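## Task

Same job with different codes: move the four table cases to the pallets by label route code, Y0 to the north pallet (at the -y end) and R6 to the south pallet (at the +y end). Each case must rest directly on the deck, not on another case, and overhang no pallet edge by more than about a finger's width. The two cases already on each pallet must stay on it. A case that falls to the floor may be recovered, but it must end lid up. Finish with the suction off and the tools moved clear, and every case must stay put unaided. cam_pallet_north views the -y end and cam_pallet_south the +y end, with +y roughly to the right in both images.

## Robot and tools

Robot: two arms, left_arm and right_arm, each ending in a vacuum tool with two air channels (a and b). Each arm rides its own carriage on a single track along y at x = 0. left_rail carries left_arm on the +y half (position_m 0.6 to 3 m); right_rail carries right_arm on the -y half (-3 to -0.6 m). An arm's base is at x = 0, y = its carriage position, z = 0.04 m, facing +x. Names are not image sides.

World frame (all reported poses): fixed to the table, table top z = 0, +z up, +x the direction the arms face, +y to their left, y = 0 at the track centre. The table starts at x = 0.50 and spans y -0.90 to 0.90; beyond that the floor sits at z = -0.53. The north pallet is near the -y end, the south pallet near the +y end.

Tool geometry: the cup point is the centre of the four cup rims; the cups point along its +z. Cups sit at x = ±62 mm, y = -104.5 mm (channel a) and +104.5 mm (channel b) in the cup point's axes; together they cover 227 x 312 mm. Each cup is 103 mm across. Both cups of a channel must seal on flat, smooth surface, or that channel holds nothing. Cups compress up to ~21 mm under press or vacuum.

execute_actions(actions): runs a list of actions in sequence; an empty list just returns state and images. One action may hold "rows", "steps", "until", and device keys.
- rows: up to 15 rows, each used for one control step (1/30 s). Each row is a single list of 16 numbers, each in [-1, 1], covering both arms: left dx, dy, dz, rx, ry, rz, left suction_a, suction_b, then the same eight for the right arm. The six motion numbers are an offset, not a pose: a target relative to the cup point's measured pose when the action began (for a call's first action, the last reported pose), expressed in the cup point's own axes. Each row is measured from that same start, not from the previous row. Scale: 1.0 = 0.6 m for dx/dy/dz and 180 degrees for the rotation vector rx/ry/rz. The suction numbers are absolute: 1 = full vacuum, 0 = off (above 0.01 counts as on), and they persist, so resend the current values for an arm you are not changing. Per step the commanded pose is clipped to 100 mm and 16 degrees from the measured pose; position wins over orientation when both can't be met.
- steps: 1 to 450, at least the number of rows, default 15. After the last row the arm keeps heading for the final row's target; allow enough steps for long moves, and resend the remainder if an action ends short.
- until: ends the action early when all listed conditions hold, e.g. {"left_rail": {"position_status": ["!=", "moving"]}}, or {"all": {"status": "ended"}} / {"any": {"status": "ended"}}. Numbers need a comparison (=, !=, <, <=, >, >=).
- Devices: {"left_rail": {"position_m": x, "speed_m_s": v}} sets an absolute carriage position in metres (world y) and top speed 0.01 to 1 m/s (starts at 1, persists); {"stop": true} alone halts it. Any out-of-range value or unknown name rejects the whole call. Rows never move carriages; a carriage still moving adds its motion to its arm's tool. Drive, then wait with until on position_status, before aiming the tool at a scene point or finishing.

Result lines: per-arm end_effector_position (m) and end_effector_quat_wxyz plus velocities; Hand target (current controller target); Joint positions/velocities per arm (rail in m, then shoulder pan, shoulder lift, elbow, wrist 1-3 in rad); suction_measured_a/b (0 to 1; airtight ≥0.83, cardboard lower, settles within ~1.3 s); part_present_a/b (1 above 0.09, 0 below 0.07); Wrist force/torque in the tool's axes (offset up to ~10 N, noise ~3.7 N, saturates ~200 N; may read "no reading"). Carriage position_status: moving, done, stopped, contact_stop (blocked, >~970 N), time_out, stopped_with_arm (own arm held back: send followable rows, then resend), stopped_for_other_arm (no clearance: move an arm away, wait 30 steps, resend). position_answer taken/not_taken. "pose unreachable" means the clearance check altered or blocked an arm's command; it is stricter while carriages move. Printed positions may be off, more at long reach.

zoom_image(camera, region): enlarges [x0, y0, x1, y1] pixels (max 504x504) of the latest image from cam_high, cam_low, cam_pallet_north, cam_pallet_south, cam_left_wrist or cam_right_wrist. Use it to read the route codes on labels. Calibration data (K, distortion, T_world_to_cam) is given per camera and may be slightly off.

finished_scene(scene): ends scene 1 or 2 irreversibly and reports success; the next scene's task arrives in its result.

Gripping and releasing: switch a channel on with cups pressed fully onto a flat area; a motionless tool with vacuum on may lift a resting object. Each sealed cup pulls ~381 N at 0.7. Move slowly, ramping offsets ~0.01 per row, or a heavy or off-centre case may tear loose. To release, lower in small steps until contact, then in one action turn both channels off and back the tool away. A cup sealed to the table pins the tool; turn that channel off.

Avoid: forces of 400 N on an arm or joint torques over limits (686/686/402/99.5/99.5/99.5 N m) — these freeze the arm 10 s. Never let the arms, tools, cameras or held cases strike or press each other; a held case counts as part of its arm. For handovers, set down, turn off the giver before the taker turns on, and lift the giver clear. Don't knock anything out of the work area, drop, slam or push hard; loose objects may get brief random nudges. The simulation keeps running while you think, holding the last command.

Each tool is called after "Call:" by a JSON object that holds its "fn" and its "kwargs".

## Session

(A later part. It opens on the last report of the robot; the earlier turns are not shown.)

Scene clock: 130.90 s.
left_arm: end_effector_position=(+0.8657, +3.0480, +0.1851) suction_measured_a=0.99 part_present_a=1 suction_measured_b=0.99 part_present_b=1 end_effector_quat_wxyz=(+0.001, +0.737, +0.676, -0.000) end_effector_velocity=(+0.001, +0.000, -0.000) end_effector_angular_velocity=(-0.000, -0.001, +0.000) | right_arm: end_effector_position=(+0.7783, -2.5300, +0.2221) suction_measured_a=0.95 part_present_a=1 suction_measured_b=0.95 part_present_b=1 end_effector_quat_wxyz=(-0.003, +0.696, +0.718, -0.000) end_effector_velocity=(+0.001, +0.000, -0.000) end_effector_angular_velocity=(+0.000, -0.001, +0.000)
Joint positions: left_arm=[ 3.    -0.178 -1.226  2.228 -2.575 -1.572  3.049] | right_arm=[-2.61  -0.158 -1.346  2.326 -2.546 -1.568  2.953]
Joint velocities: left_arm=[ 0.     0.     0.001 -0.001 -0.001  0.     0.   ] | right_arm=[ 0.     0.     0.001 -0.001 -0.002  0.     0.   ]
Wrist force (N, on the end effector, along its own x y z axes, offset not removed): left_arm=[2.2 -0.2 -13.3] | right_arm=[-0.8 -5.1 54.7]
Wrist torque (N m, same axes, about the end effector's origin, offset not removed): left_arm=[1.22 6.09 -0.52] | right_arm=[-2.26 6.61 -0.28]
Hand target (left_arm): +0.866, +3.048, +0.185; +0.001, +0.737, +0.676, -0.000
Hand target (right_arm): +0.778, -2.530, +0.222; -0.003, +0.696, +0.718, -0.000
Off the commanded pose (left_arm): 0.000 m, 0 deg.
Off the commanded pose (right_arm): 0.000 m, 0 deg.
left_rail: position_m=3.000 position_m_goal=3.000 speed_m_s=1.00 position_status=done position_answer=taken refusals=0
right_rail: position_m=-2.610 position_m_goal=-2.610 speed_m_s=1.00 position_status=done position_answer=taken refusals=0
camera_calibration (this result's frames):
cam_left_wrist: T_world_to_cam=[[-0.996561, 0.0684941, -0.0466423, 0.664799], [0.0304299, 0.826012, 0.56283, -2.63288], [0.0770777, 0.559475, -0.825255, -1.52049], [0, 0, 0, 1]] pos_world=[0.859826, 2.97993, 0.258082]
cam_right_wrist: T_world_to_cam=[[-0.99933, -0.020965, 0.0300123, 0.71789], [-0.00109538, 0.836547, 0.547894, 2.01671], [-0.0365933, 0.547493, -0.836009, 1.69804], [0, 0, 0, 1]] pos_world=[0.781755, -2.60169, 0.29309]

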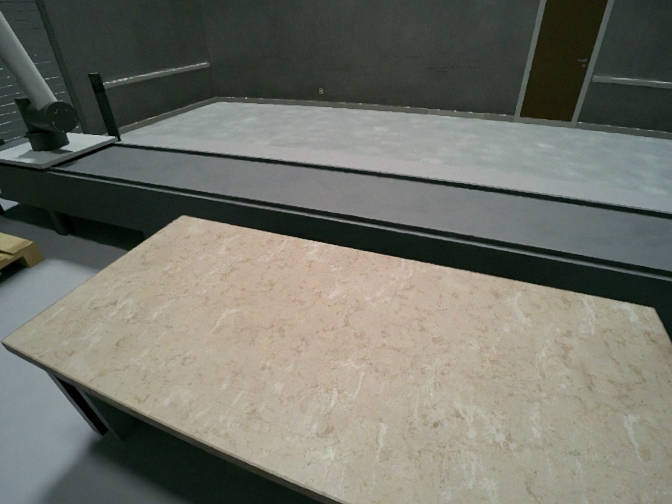

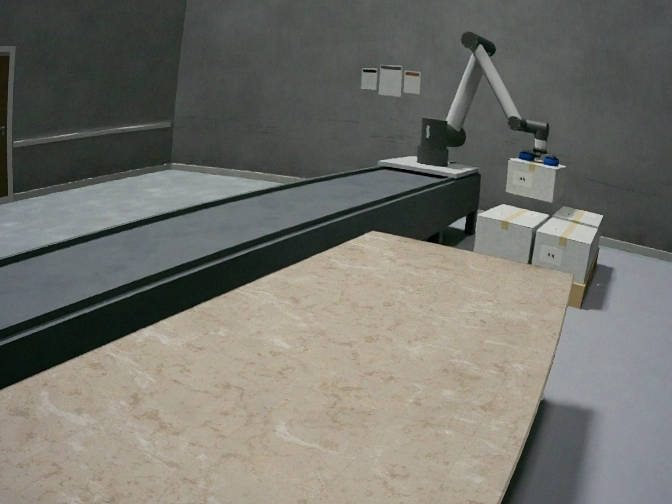

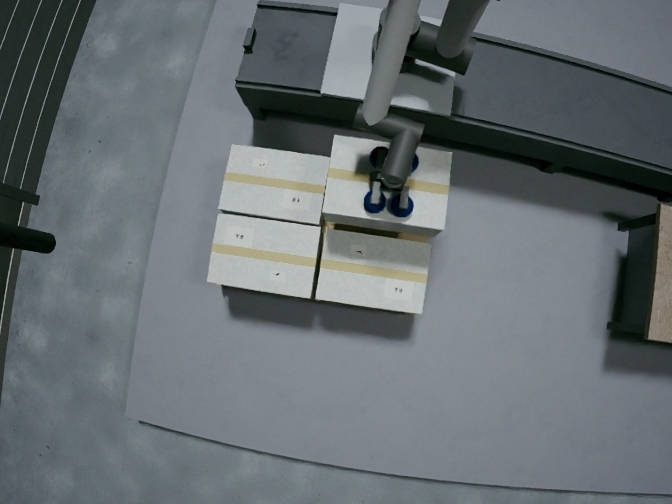

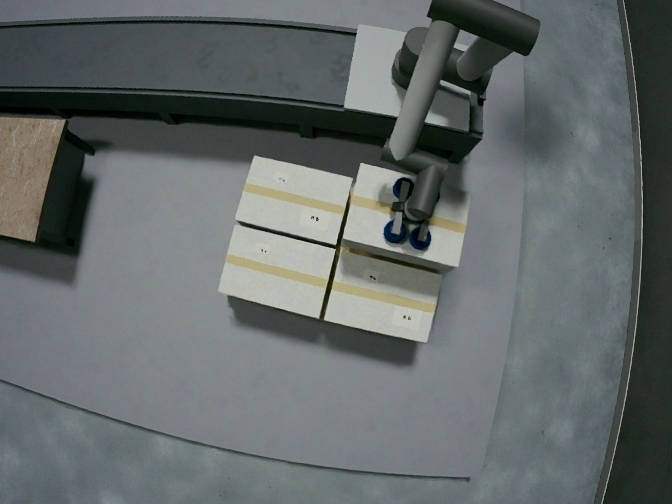

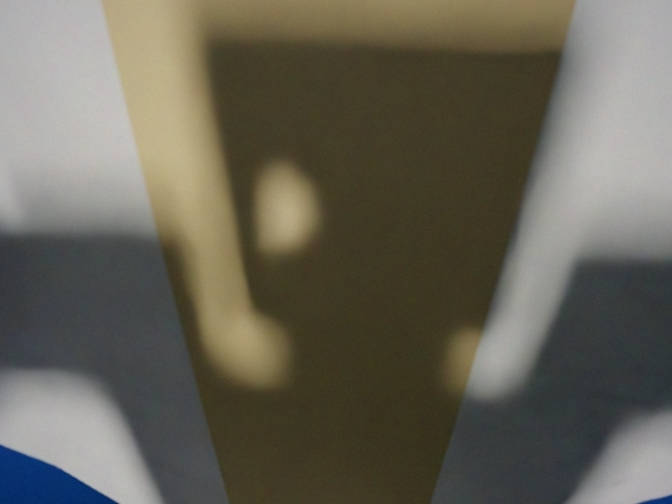

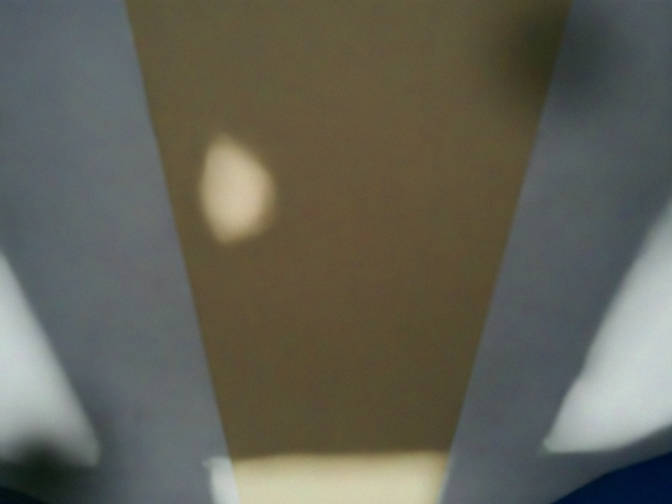

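Call:
{"fn": "execute_actions", "kwargs": {"actions": [{"rows":[[0.008,-0.018,0.02,0,0,0,1,1,0,0.005,0.02,0,0,0,1,1]],"steps":1}]}}

Scene clock: 139.73 s.
left_arm: end_effector_position=(+0.8658, +3.0480, +0.1850) suction_measured_a=0.99 part_present_a=1 suction_measured_b=0.99 part_present_b=1 end_effector_quat_wxyz=(+0.001, +0.737, +0.676, -0.000) end_effector_velocity=(-0.008, +0.006, -0.011) end_effector_angular_velocity=(+0.000, +0.001, -0.000) | right_arm: end_effector_position=(+0.7785, -2.5300, +0.2220) suction_measured_a=0.95 part_present_a=1 suction_measured_b=0.95 part_present_b=1 end_effector_quat_wxyz=(-0.003, +0.696, +0.718, -0.000) end_effector_velocity=(+0.004, +0.000, -0.010) end_effector_angular_velocity=(-0.000, -0.001, +0.000)
Joint positions: left_arm=[ 3.    -0.178 -1.225  2.228 -2.575 -1.572  3.049] | right_arm=[-2.61  -0.158 -1.345  2.326 -2.547 -1.568  2.953]
Joint velocities: left_arm=[ 0.     0.005  0.008  0.014 -0.021 -0.     0.006] | right_arm=[ 0.     0.001  0.017 -0.    -0.018 -0.     0.001]
Wrist force (N, on the end effector, along its own x y z axes, offset not removed): left_arm=[3.3 1.9 -12.8] | right_arm=[0.1 -6.2 50.2]
Wrist torque (N m, same axes, about the end effector's origin, offset not removed): left_arm=[1.75 5.99 -0.55] | right_arm=[-2.17 6.42 -0.29]
Hand target (left_arm): +0.855, +3.054, +0.173; +0.001, +0.737, +0.676, -0.000
Hand target (right_arm): +0.781, -2.530, +0.210; -0.003, +0.696, +0.718, -0.000
Off the commanded pose (left_arm): 0.017 m, 0 deg.
Off the commanded pose (right_arm): 0.012 m, 0 deg.
left_rail: position_m=3.000 position_m_goal=3.000 speed_m_s=1.00 position_status=done position_answer=taken refusals=0
right_rail: position_m=-2.610 position_m_goal=-2.610 speed_m_s=1.00 position_status=done position_answer=taken refusals=0
camera_calibration (this result's frames):
cam_left_wrist: T_world_to_cam=[[-0.996558, 0.0684708, -0.0467302, 0.664935], [0.0303613, 0.826016, 0.562829, -2.63282], [0.0771372, 0.559473, -0.825251, -1.52064], [0, 0, 0, 1]] pos_world=[0.85988, 2.97998, 0.257995]
cam_right_wrist: T_world_to_cam=[[-0.999334, -0.0209956, 0.0298568, 0.718017], [-0.00120571, 0.836538, 0.547907, 2.01681], [-0.03648, 0.547506, -0.836006, 1.69791], [0, 0, 0, 1]] pos_world=[0.78191, -2.60168, 0.293002]

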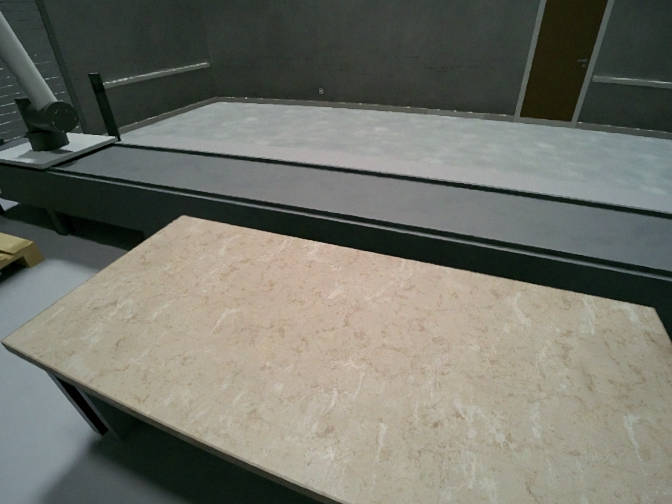

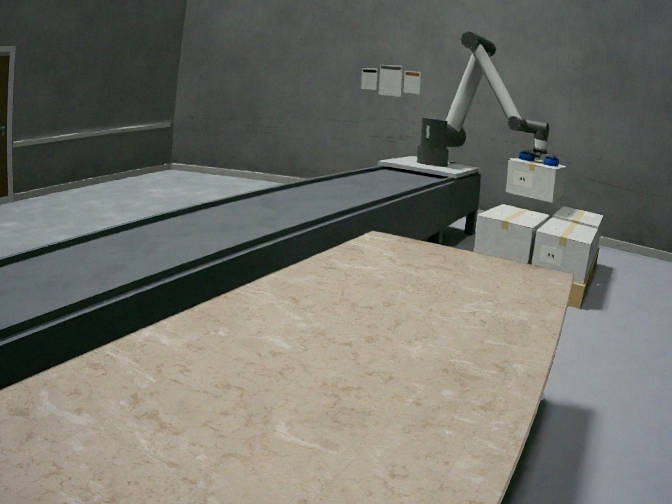

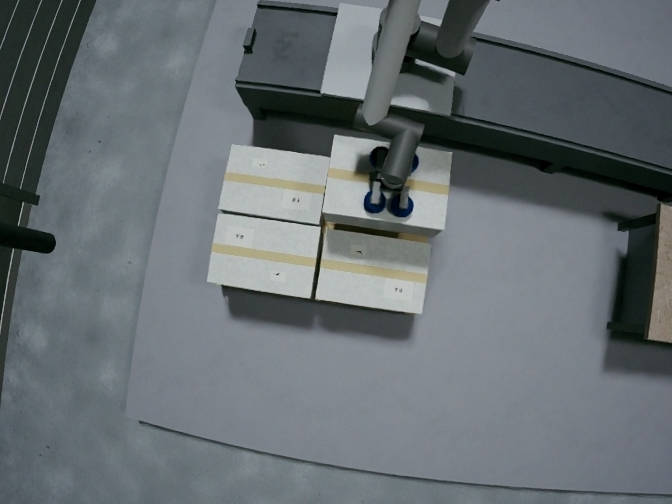

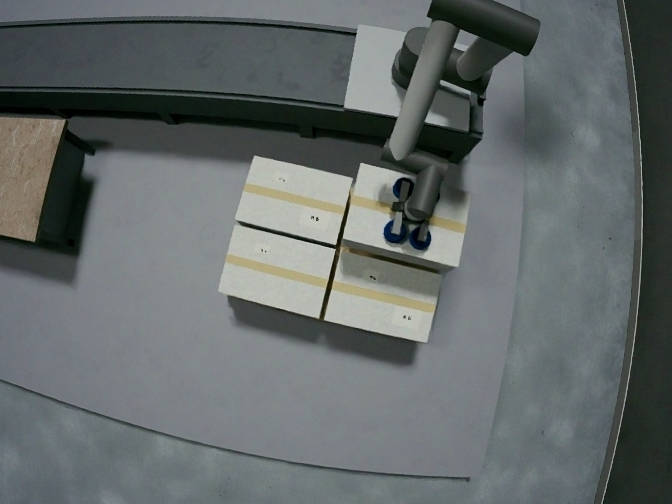

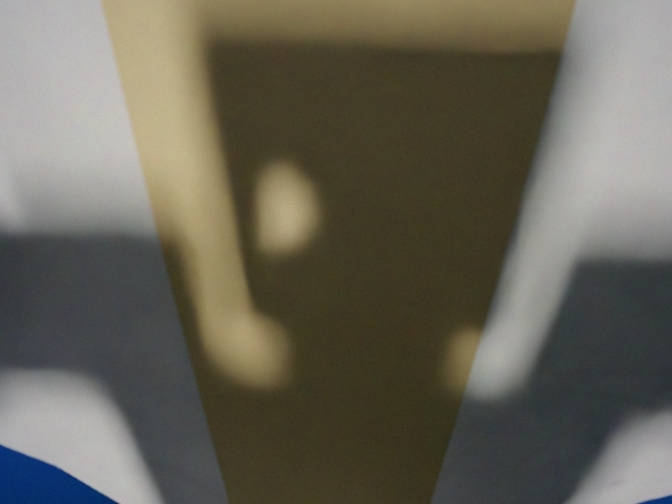

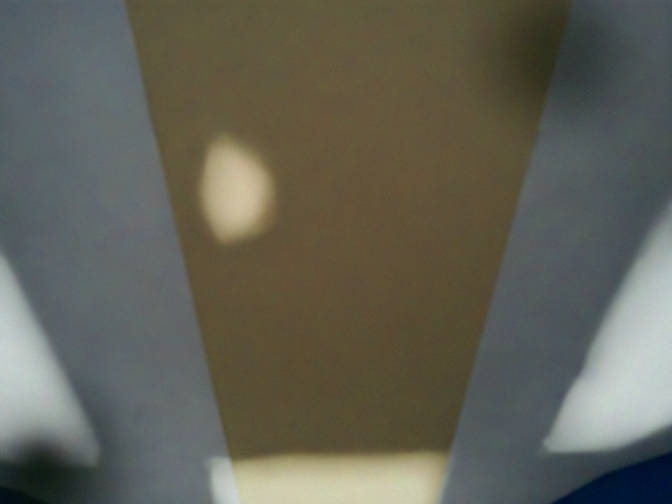

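Call:
{"fn": "execute_actions", "kwargs": {"actions": [{"rows":[[0.008,-0.018,0.025,0,0,0,1,1,0,0.005,0.025,0,0,0,1,1],[0.008,-0.018,0.035,0,0,0,1,1,0,0.005,0.035,0,0,0,1,1],[0.008,-0.018,0.05,0,0,0,1,1,0,0.005,0.05,0,0,0,1,1],[0.008,-0.018,0.07,0,0,0,1,1,0,0.005,0.07,0,0,0,1,1],[0.008,-0.018,0.092,0,0,0,1,1,0,0.005,0.092,0,0,0,1,1],[0.008,-0.018,0.116,0,0,0,1,1,0,0.005,0.116,0,0,0,1,1],[0.008,-0.018,0.14,0,0,0,1,1,0,0.005,0.14,0,0,0,1,1],[0.008,-0.018,0.165,0,0,0,1,1,0,0.005,0.165,0,0,0,1,1],[0.008,-0.018,0.19,0,0,0,1,1,0,0.005,0.19,0,0,0,1,1],[0.008,-0.018,0.215,0,0,0,1,1,0,0.005,0.215,0,0,0,1,1],[0.008,-0.018,0.24,0,0,0,1,1,0,0.005,0.24,0,0,0,1,1],[0.008,-0.018,0.27,0,0,0,1,1,0,0.005,0.27,0,0,0,1,1],[0.008,-0.018,0.32,0,0,0,1,1,0,0.005,0.32,0,0,0,1,1],[0.008,-0.018,0.42,0,0,0,1,1,0,0.005,0.42,0,0,0,1,1],[0.008,-0.018,0.5583,0,0,0,1,1,0,0.005,0.5567,0,0,0,1,1]],"steps":27}]}}

Scene clock: 142.67 s.
left_arm: end_effector_position=(+0.8482, +3.0533, -0.1168) suction_measured_a=0.99 part_present_a=1 suction_measured_b=0.99 part_present_b=1 end_effector_quat_wxyz=(-0.002, +0.737, +0.676, -0.002) end_effector_velocity=(+0.036, -0.004, -0.249) end_effector_angular_velocity=(-0.006, -0.032, +0.003) | right_arm: end_effector_position=(+0.7714, -2.5288, -0.0763) suction_measured_a=0.95 part_present_a=1 suction_measured_b=0.95 part_present_b=1 end_effector_quat_wxyz=(-0.007, +0.696, +0.718, -0.004) end_effector_velocity=(+0.035, -0.001, -0.264) end_effector_angular_velocity=(-0.006, -0.040, -0.001)
Joint positions: left_arm=[ 3.    -0.175 -0.805  2.279 -3.038 -1.572  3.052] | right_arm=[-2.61  -0.158 -0.882  2.389 -3.062 -1.569  2.953]
Joint velocities: left_arm=[ 0.     0.003  0.391 -0.093 -0.331 -0.     0.   ] | right_arm=[ 0.     0.006  0.46  -0.073 -0.427 -0.     0.008]
Wrist force (N, on the end effector, along its own x y z axes, offset not removed): left_arm=[4.8 -4.1 12.9] | right_arm=[3.4 -14.5 92.0]
Wrist torque (N m, same axes, about the end effector's origin, offset not removed): left_arm=[1.66 6.91 -0.36] | right_arm=[-1.47 7.87 0.05]
Hand target (left_arm): +0.854, +3.053, -0.148; +0.000, +0.737, +0.676, -0.000
Hand target (right_arm): +0.778, -2.529, -0.110; -0.004, +0.696, +0.718, -0.001
Off the commanded pose (left_arm): 0.034 m, 0 deg.
Off the commanded pose (right_arm): 0.037 m, 1 deg.
left_rail: position_m=3.000 position_m_goal=3.000 speed_m_s=1.00 position_status=done position_answer=taken refusals=0
right_rail: position_m=-2.610 position_m_goal=-2.610 speed_m_s=1.00 position_status=done position_answer=taken refusals=0
camera_calibration (this result's frames):
cam_left_wrist: T_world_to_cam=[[-0.996877, 0.0684281, -0.0394119, 0.634228], [0.0343882, 0.825471, 0.563396, -2.46849], [0.0710855, 0.560282, -0.825246, -1.7686], [0, 0, 0, 1]] pos_world=[0.842857, 2.98518, -0.0438001]
cam_right_wrist: T_world_to_cam=[[-0.998937, -0.0211296, 0.0409644, 0.720059], [0.00483391, 0.835813, 0.548992, 2.17282], [-0.0458386, 0.548607, -0.834823, 1.45774], [0, 0, 0, 1]] pos_world=[0.775611, -2.60059, -0.00540324]

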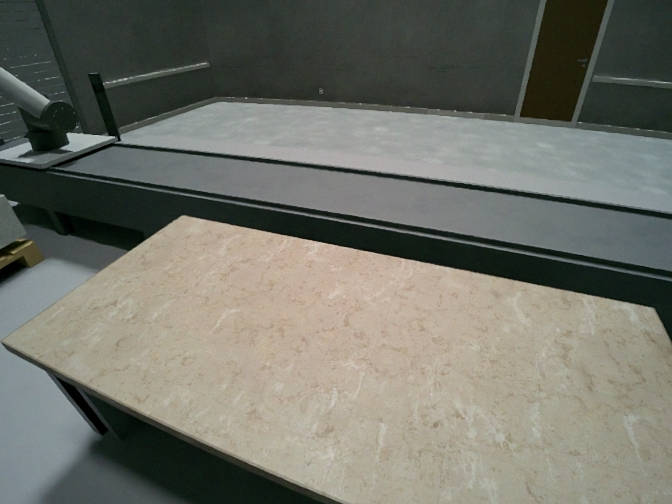

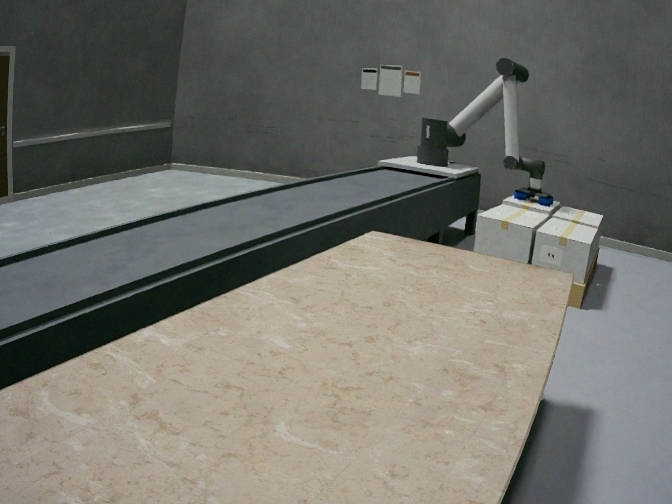

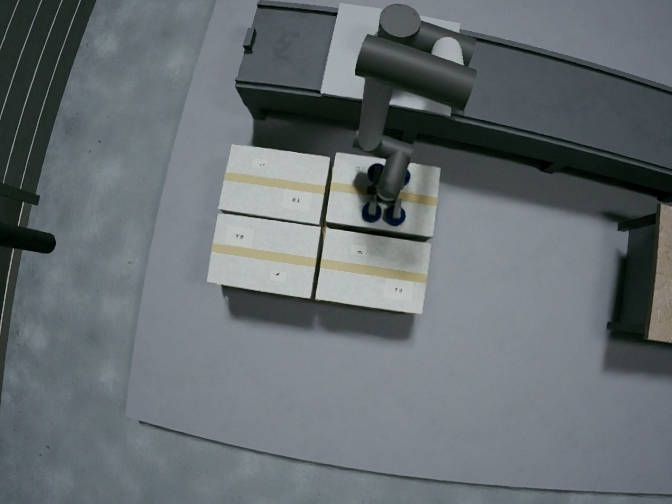

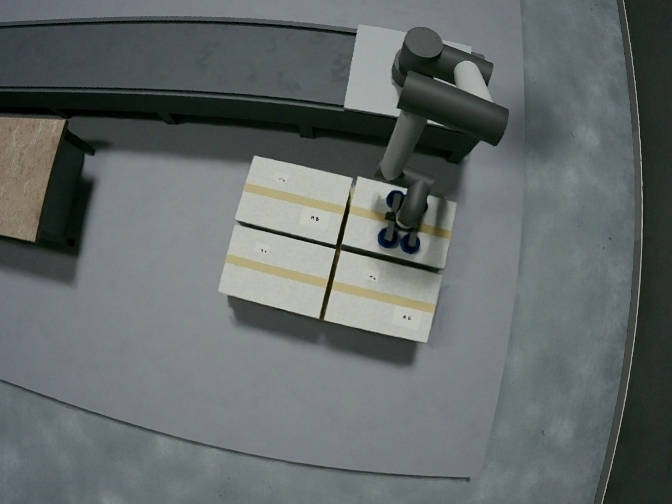

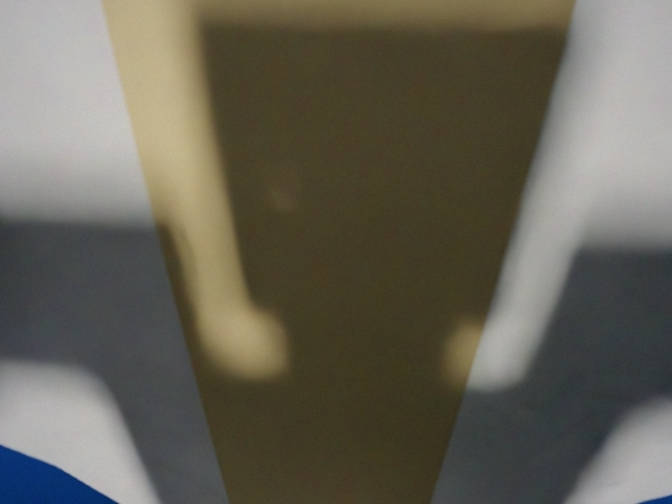

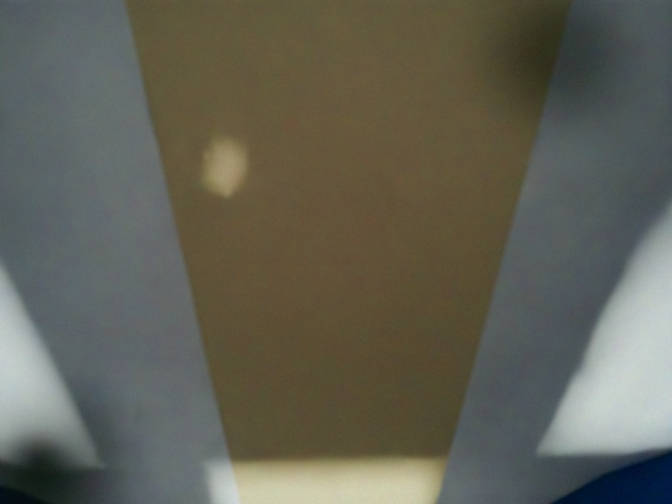

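Call:
{"fn": "execute_actions", "kwargs": {"actions": []}}

Call:
{"fn": "zoom_image", "kwargs": {"camera": "cam_pallet_north", "region": [300, 135, 468, 275]}}

Call:
{"fn": "zoom_image", "kwargs": {"camera": "cam_pallet_south", "region": [320, 155, 488, 295]}}

Scene clock: 143.30 s.
left_arm: end_effector_position=(+0.8538, +3.0531, -0.1479) suction_measured_a=0.99 part_present_a=1 suction_measured_b=0.99 part_present_b=1 end_effector_quat_wxyz=(+0.000, +0.737, +0.676, -0.000) end_effector_velocity=(+0.000, +0.000, -0.002) end_effector_angular_velocity=(+0.000, +0.000, +0.000) | right_arm: end_effector_position=(+0.7776, -2.5288, -0.1093) suction_measured_a=0.95 part_present_a=1 suction_measured_b=0.95 part_present_b=1 end_effector_quat_wxyz=(-0.004, +0.696, +0.718, -0.001) end_effector_velocity=(+0.000, +0.000, -0.002) end_effector_angular_velocity=(+0.000, -0.000, +0.000)
Joint positions: left_arm=[ 3.    -0.175 -0.756  2.265 -3.08  -1.572  3.053] | right_arm=[-2.61  -0.157 -0.824  2.377 -3.117 -1.568  2.954]
Joint velocities: left_arm=[ 0.     0.     0.002 -0.001 -0.002  0.     0.   ] | right_arm=[ 0.     0.     0.003 -0.001 -0.002  0.     0.   ]
Wrist force (N, on the end effector, along its own x y z axes, offset not removed): left_arm=[2.9 1.3 -14.7] | right_arm=[-3.2 -5.4 49.1]
Wrist torque (N m, same axes, about the end effector's origin, offset not removed): left_arm=[1.40 6.01 -0.45] | right_arm=[-2.39 6.72 -0.38]
Hand target (left_arm): +0.854, +3.053, -0.148; +0.000, +0.737, +0.676, -0.000
Hand target (right_arm): +0.778, -2.529, -0.110; -0.004, +0.696, +0.718, -0.001
Off the commanded pose (left_arm): 0.003 m, 0 deg.
Off the commanded pose (right_arm): 0.004 m, 0 deg.
left_rail: position_m=3.000 position_m_goal=3.000 speed_m_s=1.00 position_status=done position_answer=taken refusals=0
right_rail: position_m=-2.610 position_m_goal=-2.610 speed_m_s=1.00 position_status=done position_answer=taken refusals=0
camera_calibration (this result's frames):
cam_left_wrist: T_world_to_cam=[[-0.996626, 0.0684782, -0.0452547, 0.637413], [0.0311838, 0.825891, 0.562967, -2.44955], [0.0759264, 0.559657, -0.825239, -1.79684], [0, 0, 0, 1]] pos_world=[0.848076, 2.98503, -0.0749601]
cam_right_wrist: T_world_to_cam=[[-0.999248, -0.0210389, 0.0325681, 0.727132], [0.000257078, 0.836363, 0.548176, 2.19575], [-0.0387718, 0.547773, -0.835728, 1.42277], [0, 0, 0, 1]] pos_world=[0.781184, -2.6005, -0.0382942]

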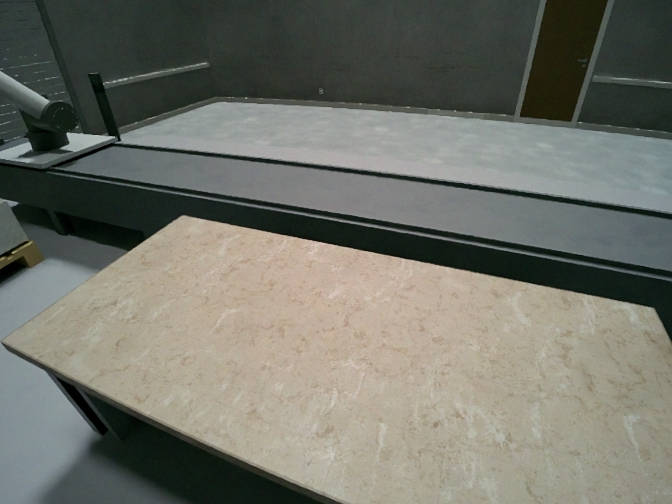

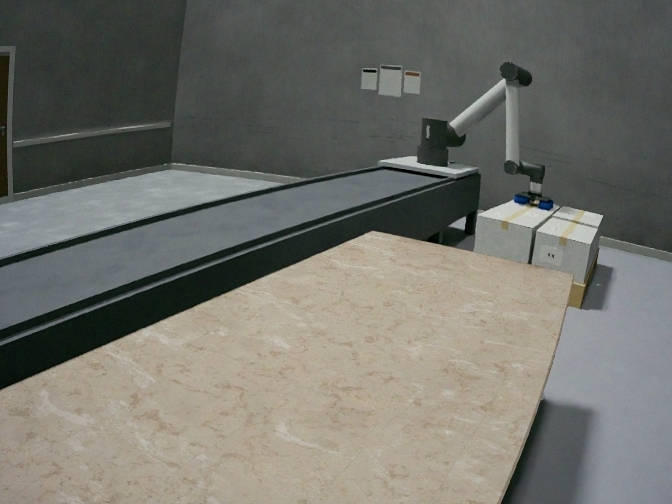

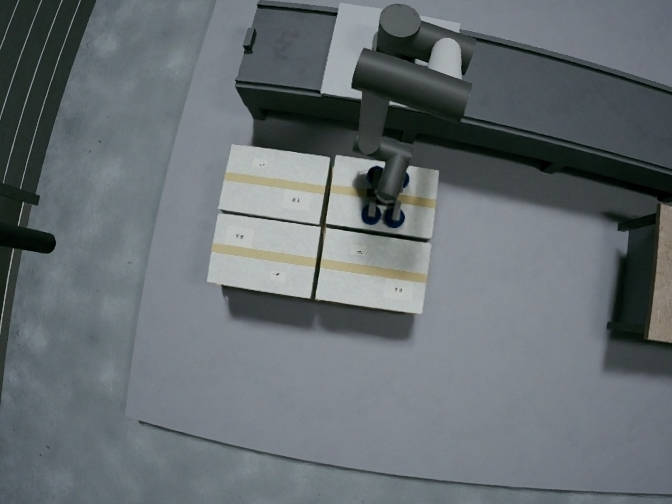

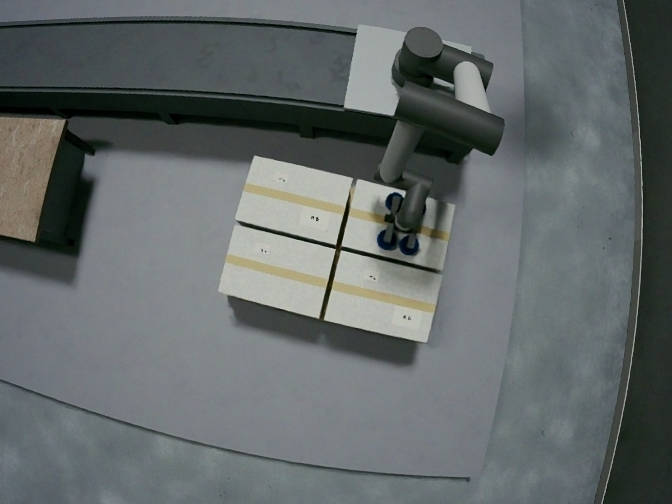

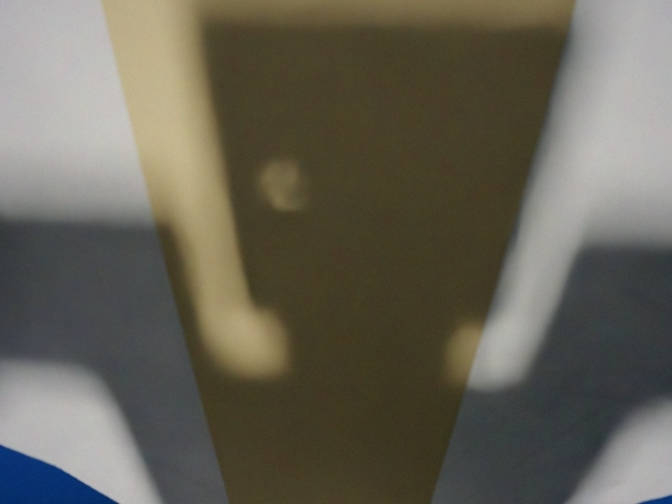

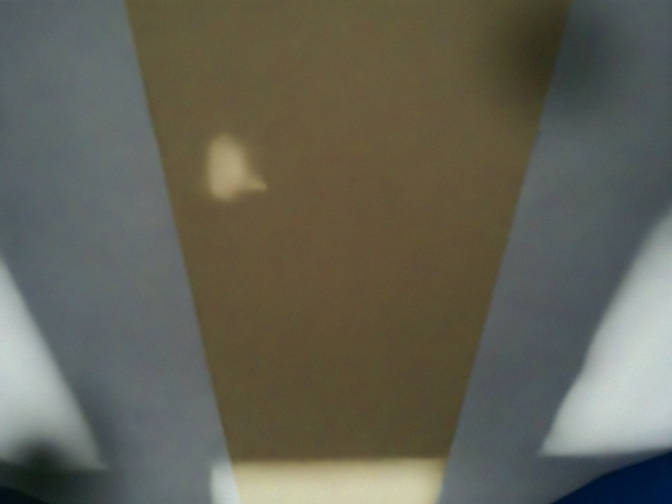

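Region (300, 135, 468, 275) of cam_pallet_north's 672x504 image, scaled by 3.000, with more detail than that image has.

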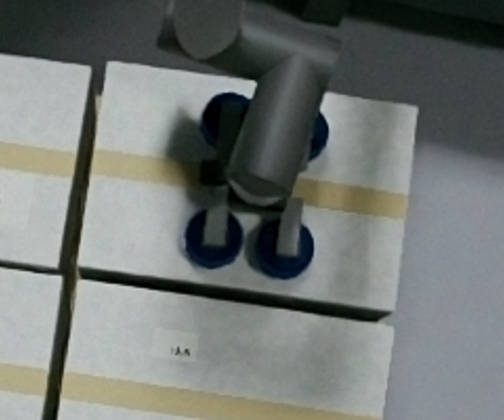

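Region (320, 155, 488, 295) of cam_pallet_south's 672x504 image, scaled by 3.000, with more detail than that image has.

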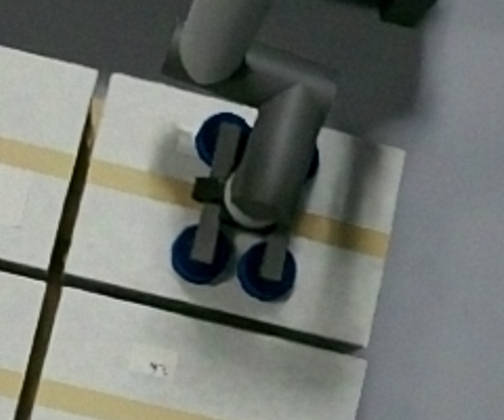

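Call:
{"fn": "execute_actions", "kwargs": {"actions": [{"rows":[[0,0.005,0.0115,0,0,0,1,1,0,0.005,0.011,0,0,0,1,1]],"steps":1}]}}

Scene clock: 146.50 s.
left_arm: end_effector_position=(+0.8539, +3.0531, -0.1482) suction_measured_a=0.99 part_present_a=1 suction_measured_b=0.99 part_present_b=1 end_effector_quat_wxyz=(+0.000, +0.737, +0.676, -0.000) end_effector_velocity=(+0.004, -0.000, -0.007) end_effector_angular_velocity=(-0.000, -0.001, -0.000) | right_arm: end_effector_position=(+0.7776, -2.5287, -0.1096) suction_measured_a=0.95 part_present_a=1 suction_measured_b=0.95 part_present_b=1 end_effector_quat_wxyz=(-0.004, +0.696, +0.718, -0.001) end_effector_velocity=(+0.004, +0.000, -0.007) end_effector_angular_velocity=(-0.000, -0.001, +0.000)
Joint positions: left_arm=[ 3.    -0.175 -0.756  2.265 -3.08  -1.572  3.053] | right_arm=[-2.61  -0.157 -0.823  2.377 -3.117 -1.568  2.954]
Joint velocities: left_arm=[ 0.     0.     0.012 -0.007 -0.005 -0.     0.   ] | right_arm=[ 0.     0.001  0.012 -0.006 -0.006 -0.     0.001]
Wrist force (N, on the end effector, along its own x y z axes, offset not removed): left_arm=[2.7 -1.1 -10.7] | right_arm=[-0.3 -11.1 55.1]
Wrist torque (N m, same axes, about the end effector's origin, offset not removed): left_arm=[1.24 5.89 -0.52] | right_arm=[-3.01 6.37 -0.51]
Hand target (left_arm): +0.857, +3.053, -0.155; +0.000, +0.737, +0.676, -0.000
Hand target (right_arm): +0.780, -2.528, -0.116; -0.004, +0.696, +0.718, -0.001
Off the commanded pose (left_arm): 0.007 m, 0 deg.
Off the commanded pose (right_arm): 0.007 m, 0 deg.
left_rail: position_m=3.000 position_m_goal=3.000 speed_m_s=1.00 position_status=done position_answer=taken refusals=0
right_rail: position_m=-2.610 position_m_goal=-2.610 speed_m_s=1.00 position_status=done position_answer=taken refusals=0
camera_calibration (this result's frames):
cam_left_wrist: T_world_to_cam=[[-0.996629, 0.0684693, -0.0451983, 0.637448], [0.0312072, 0.825883, 0.562977, -2.4494], [0.0758751, 0.559669, -0.825235, -1.79708], [0, 0, 0, 1]] pos_world=[0.848092, 2.98504, -0.0752434]
cam_right_wrist: T_world_to_cam=[[-0.999246, -0.0210462, 0.0326224, 0.727146], [0.000282282, 0.836342, 0.548208, 2.19583], [-0.0388212, 0.547804, -0.835705, 1.42262], [0, 0, 0, 1]] pos_world=[0.781206, -2.60048, -0.0386057]

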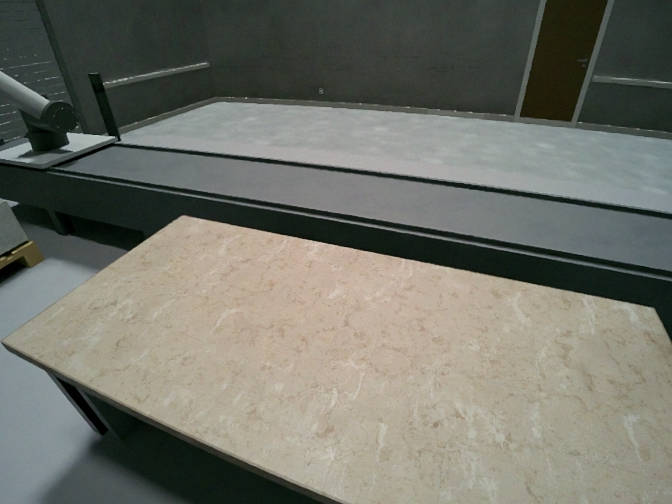

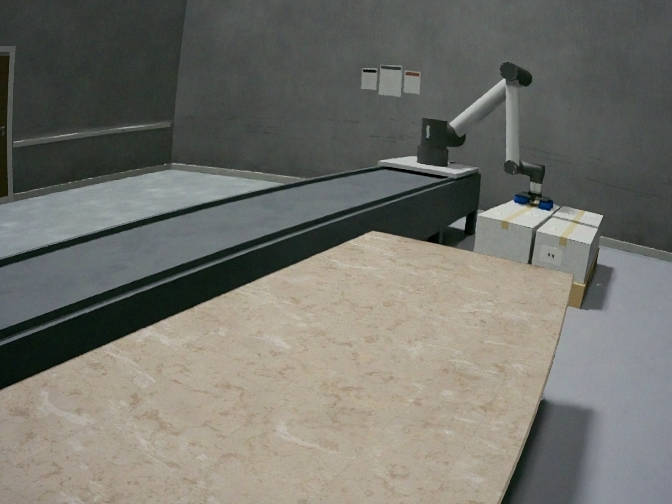

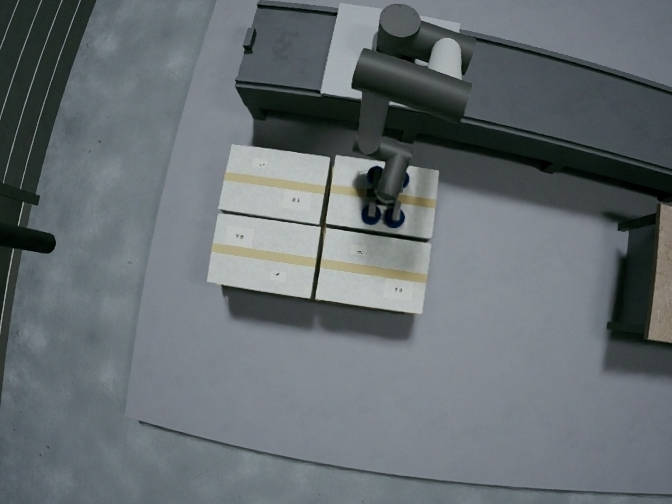

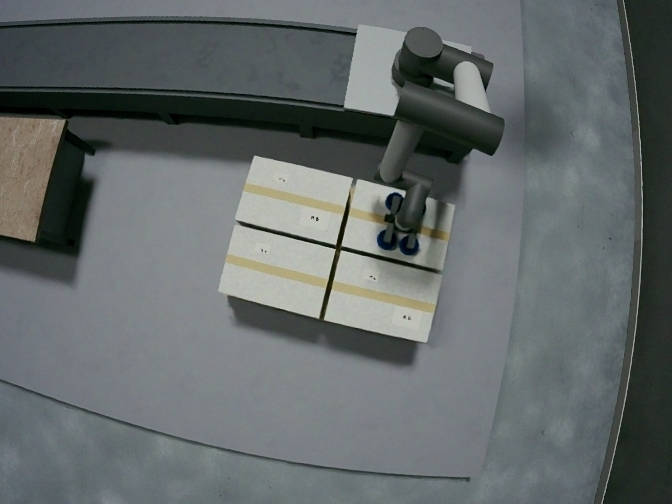

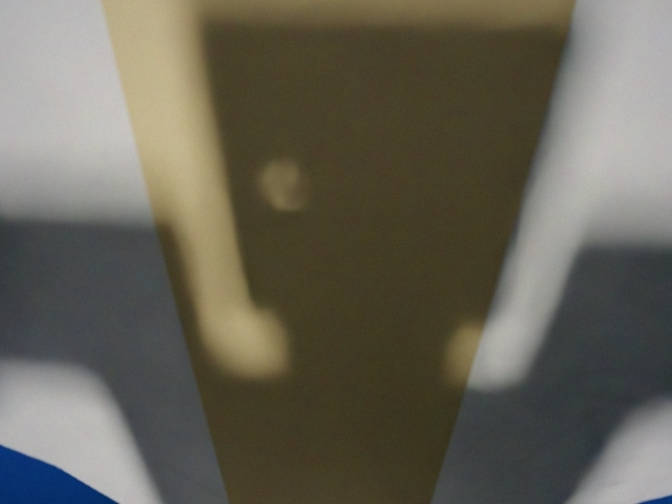

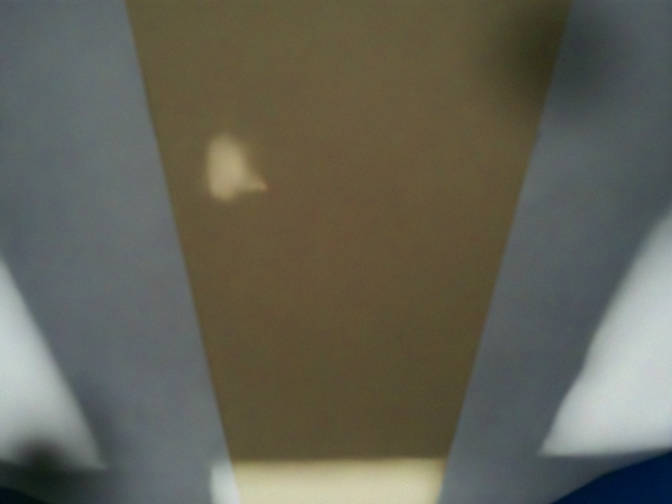

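Let the arms settle for a moment, then read the state and wrist forces to check whether either case has touched the deck yet.

Call:
{"fn": "execute_actions", "kwargs": {"actions": []}}

Scene clock: 147.27 s.
left_arm: end_effector_position=(+0.8568, +3.0528, -0.1548) suction_measured_a=0.99 part_present_a=1 suction_measured_b=0.99 part_present_b=1 end_effector_quat_wxyz=(+0.000, +0.737, +0.676, -0.000) end_effector_velocity=(+0.000, -0.000, -0.000) end_effector_angular_velocity=(+0.000, +0.000, +0.000) | right_arm: end_effector_position=(+0.7805, -2.5286, -0.1158) suction_measured_a=0.95 part_present_a=1 suction_measured_b=0.95 part_present_b=1 end_effector_quat_wxyz=(-0.004, +0.696, +0.718, -0.001) end_effector_velocity=(+0.000, +0.000, -0.000) end_effector_angular_velocity=(-0.000, -0.000, +0.000)
Joint positions: left_arm=[ 3.    -0.174 -0.745  2.259 -3.084 -1.572  3.053] | right_arm=[-2.61  -0.156 -0.813  2.372 -3.122 -1.568  2.955]
Joint velocities: left_arm=[ 0.  0.  0. -0. -0. -0.  0.] | right_arm=[ 0.  0.  0. -0. -0. -0.  0.]
Wrist force (N, on the end effector, along its own x y z axes, offset not removed): left_arm=[-1.9 -1.0 -12.7] | right_arm=[4.2 -1.6 54.2]
Wrist torque (N m, same axes, about the end effector's origin, offset not removed): left_arm=[1.08 6.55 -0.40] | right_arm=[-1.81 5.72 -0.46]
Hand target (left_arm): +0.857, +3.053, -0.155; +0.000, +0.737, +0.676, -0.000
Hand target (right_arm): +0.780, -2.528, -0.116; -0.004, +0.696, +0.718, -0.001
Off the commanded pose (left_arm): 0.000 m, 0 deg.
Off the commanded pose (right_arm): 0.000 m, 0 deg.
left_rail: position_m=3.000 position_m_goal=3.000 speed_m_s=1.00 position_status=done position_answer=taken refusals=0
right_rail: position_m=-2.610 position_m_goal=-2.610 speed_m_s=1.00 position_status=done position_answer=taken refusals=0
camera_calibration (this result's frames):
cam_left_wrist: T_world_to_cam=[[-0.996626, 0.0684786, -0.0452368, 0.640033], [0.0311921, 0.825875, 0.56299, -2.44554], [0.0759127, 0.55968, -0.825225, -1.80261], [0, 0, 0, 1]] pos_world=[0.850996, 2.98476, -0.0817908]
cam_right_wrist: T_world_to_cam=[[-0.999247, -0.0210427, 0.0325928, 0.730227], [0.000269147, 0.836339, 0.548213, 2.19916], [-0.0387945, 0.547809, -0.835704, 1.41745], [0, 0, 0, 1]] pos_world=[0.784074, -2.60037, -0.0448459]

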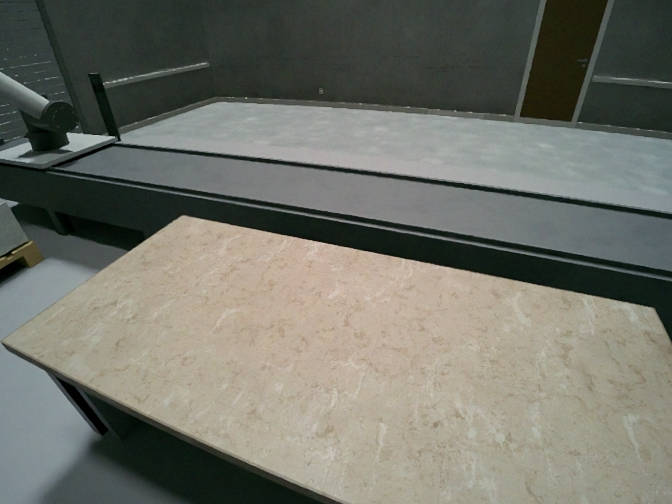

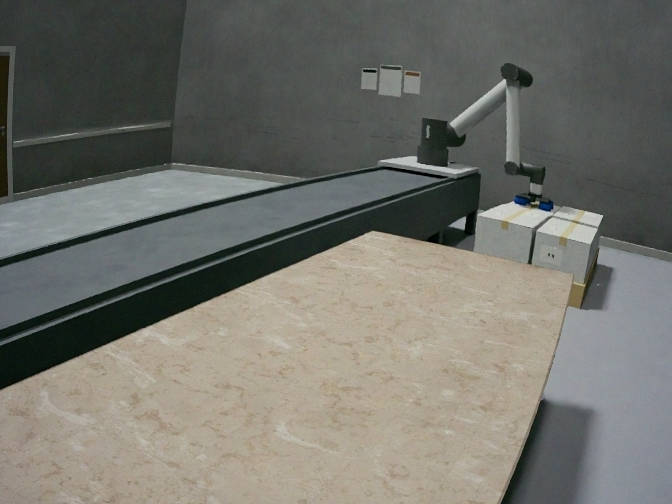

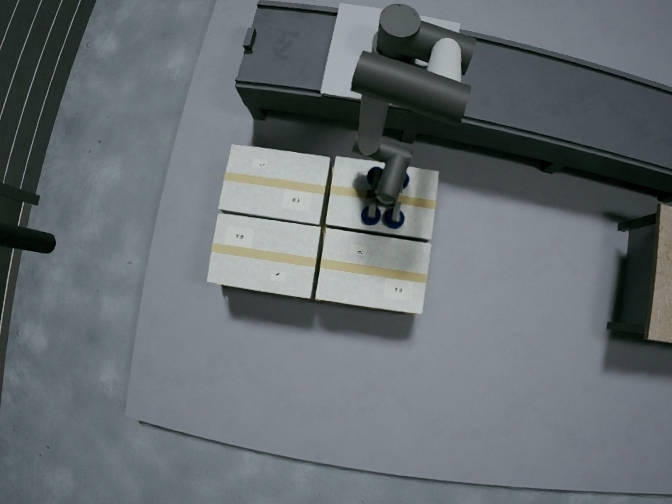

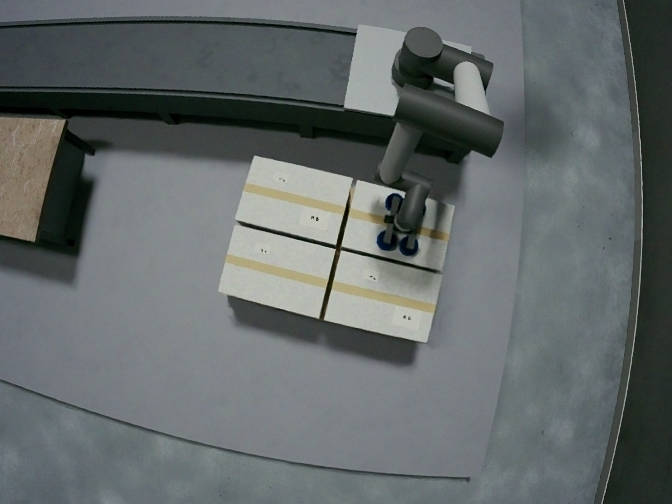

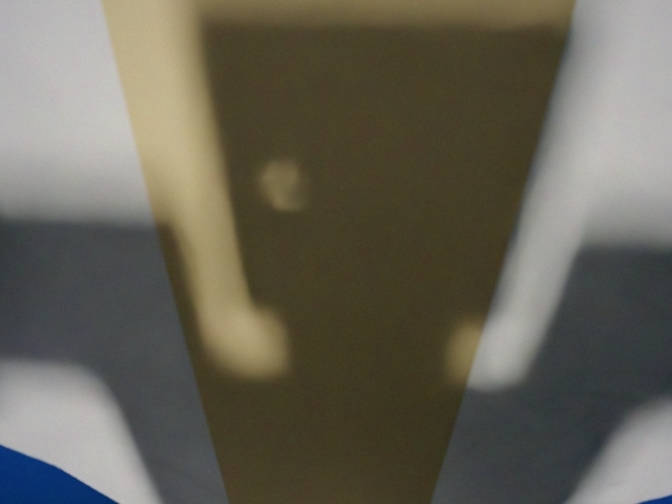

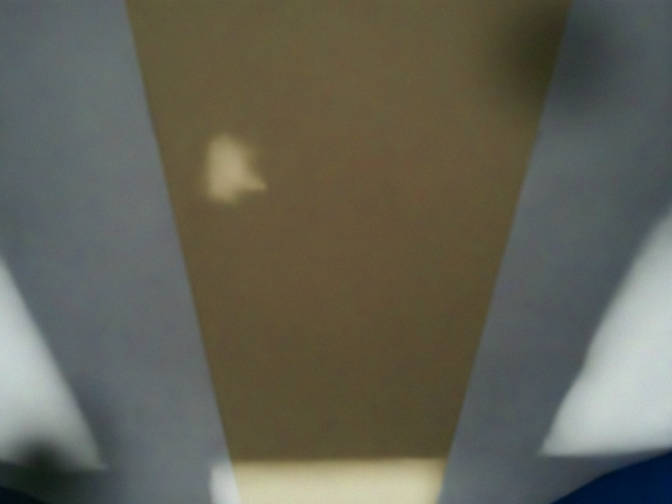

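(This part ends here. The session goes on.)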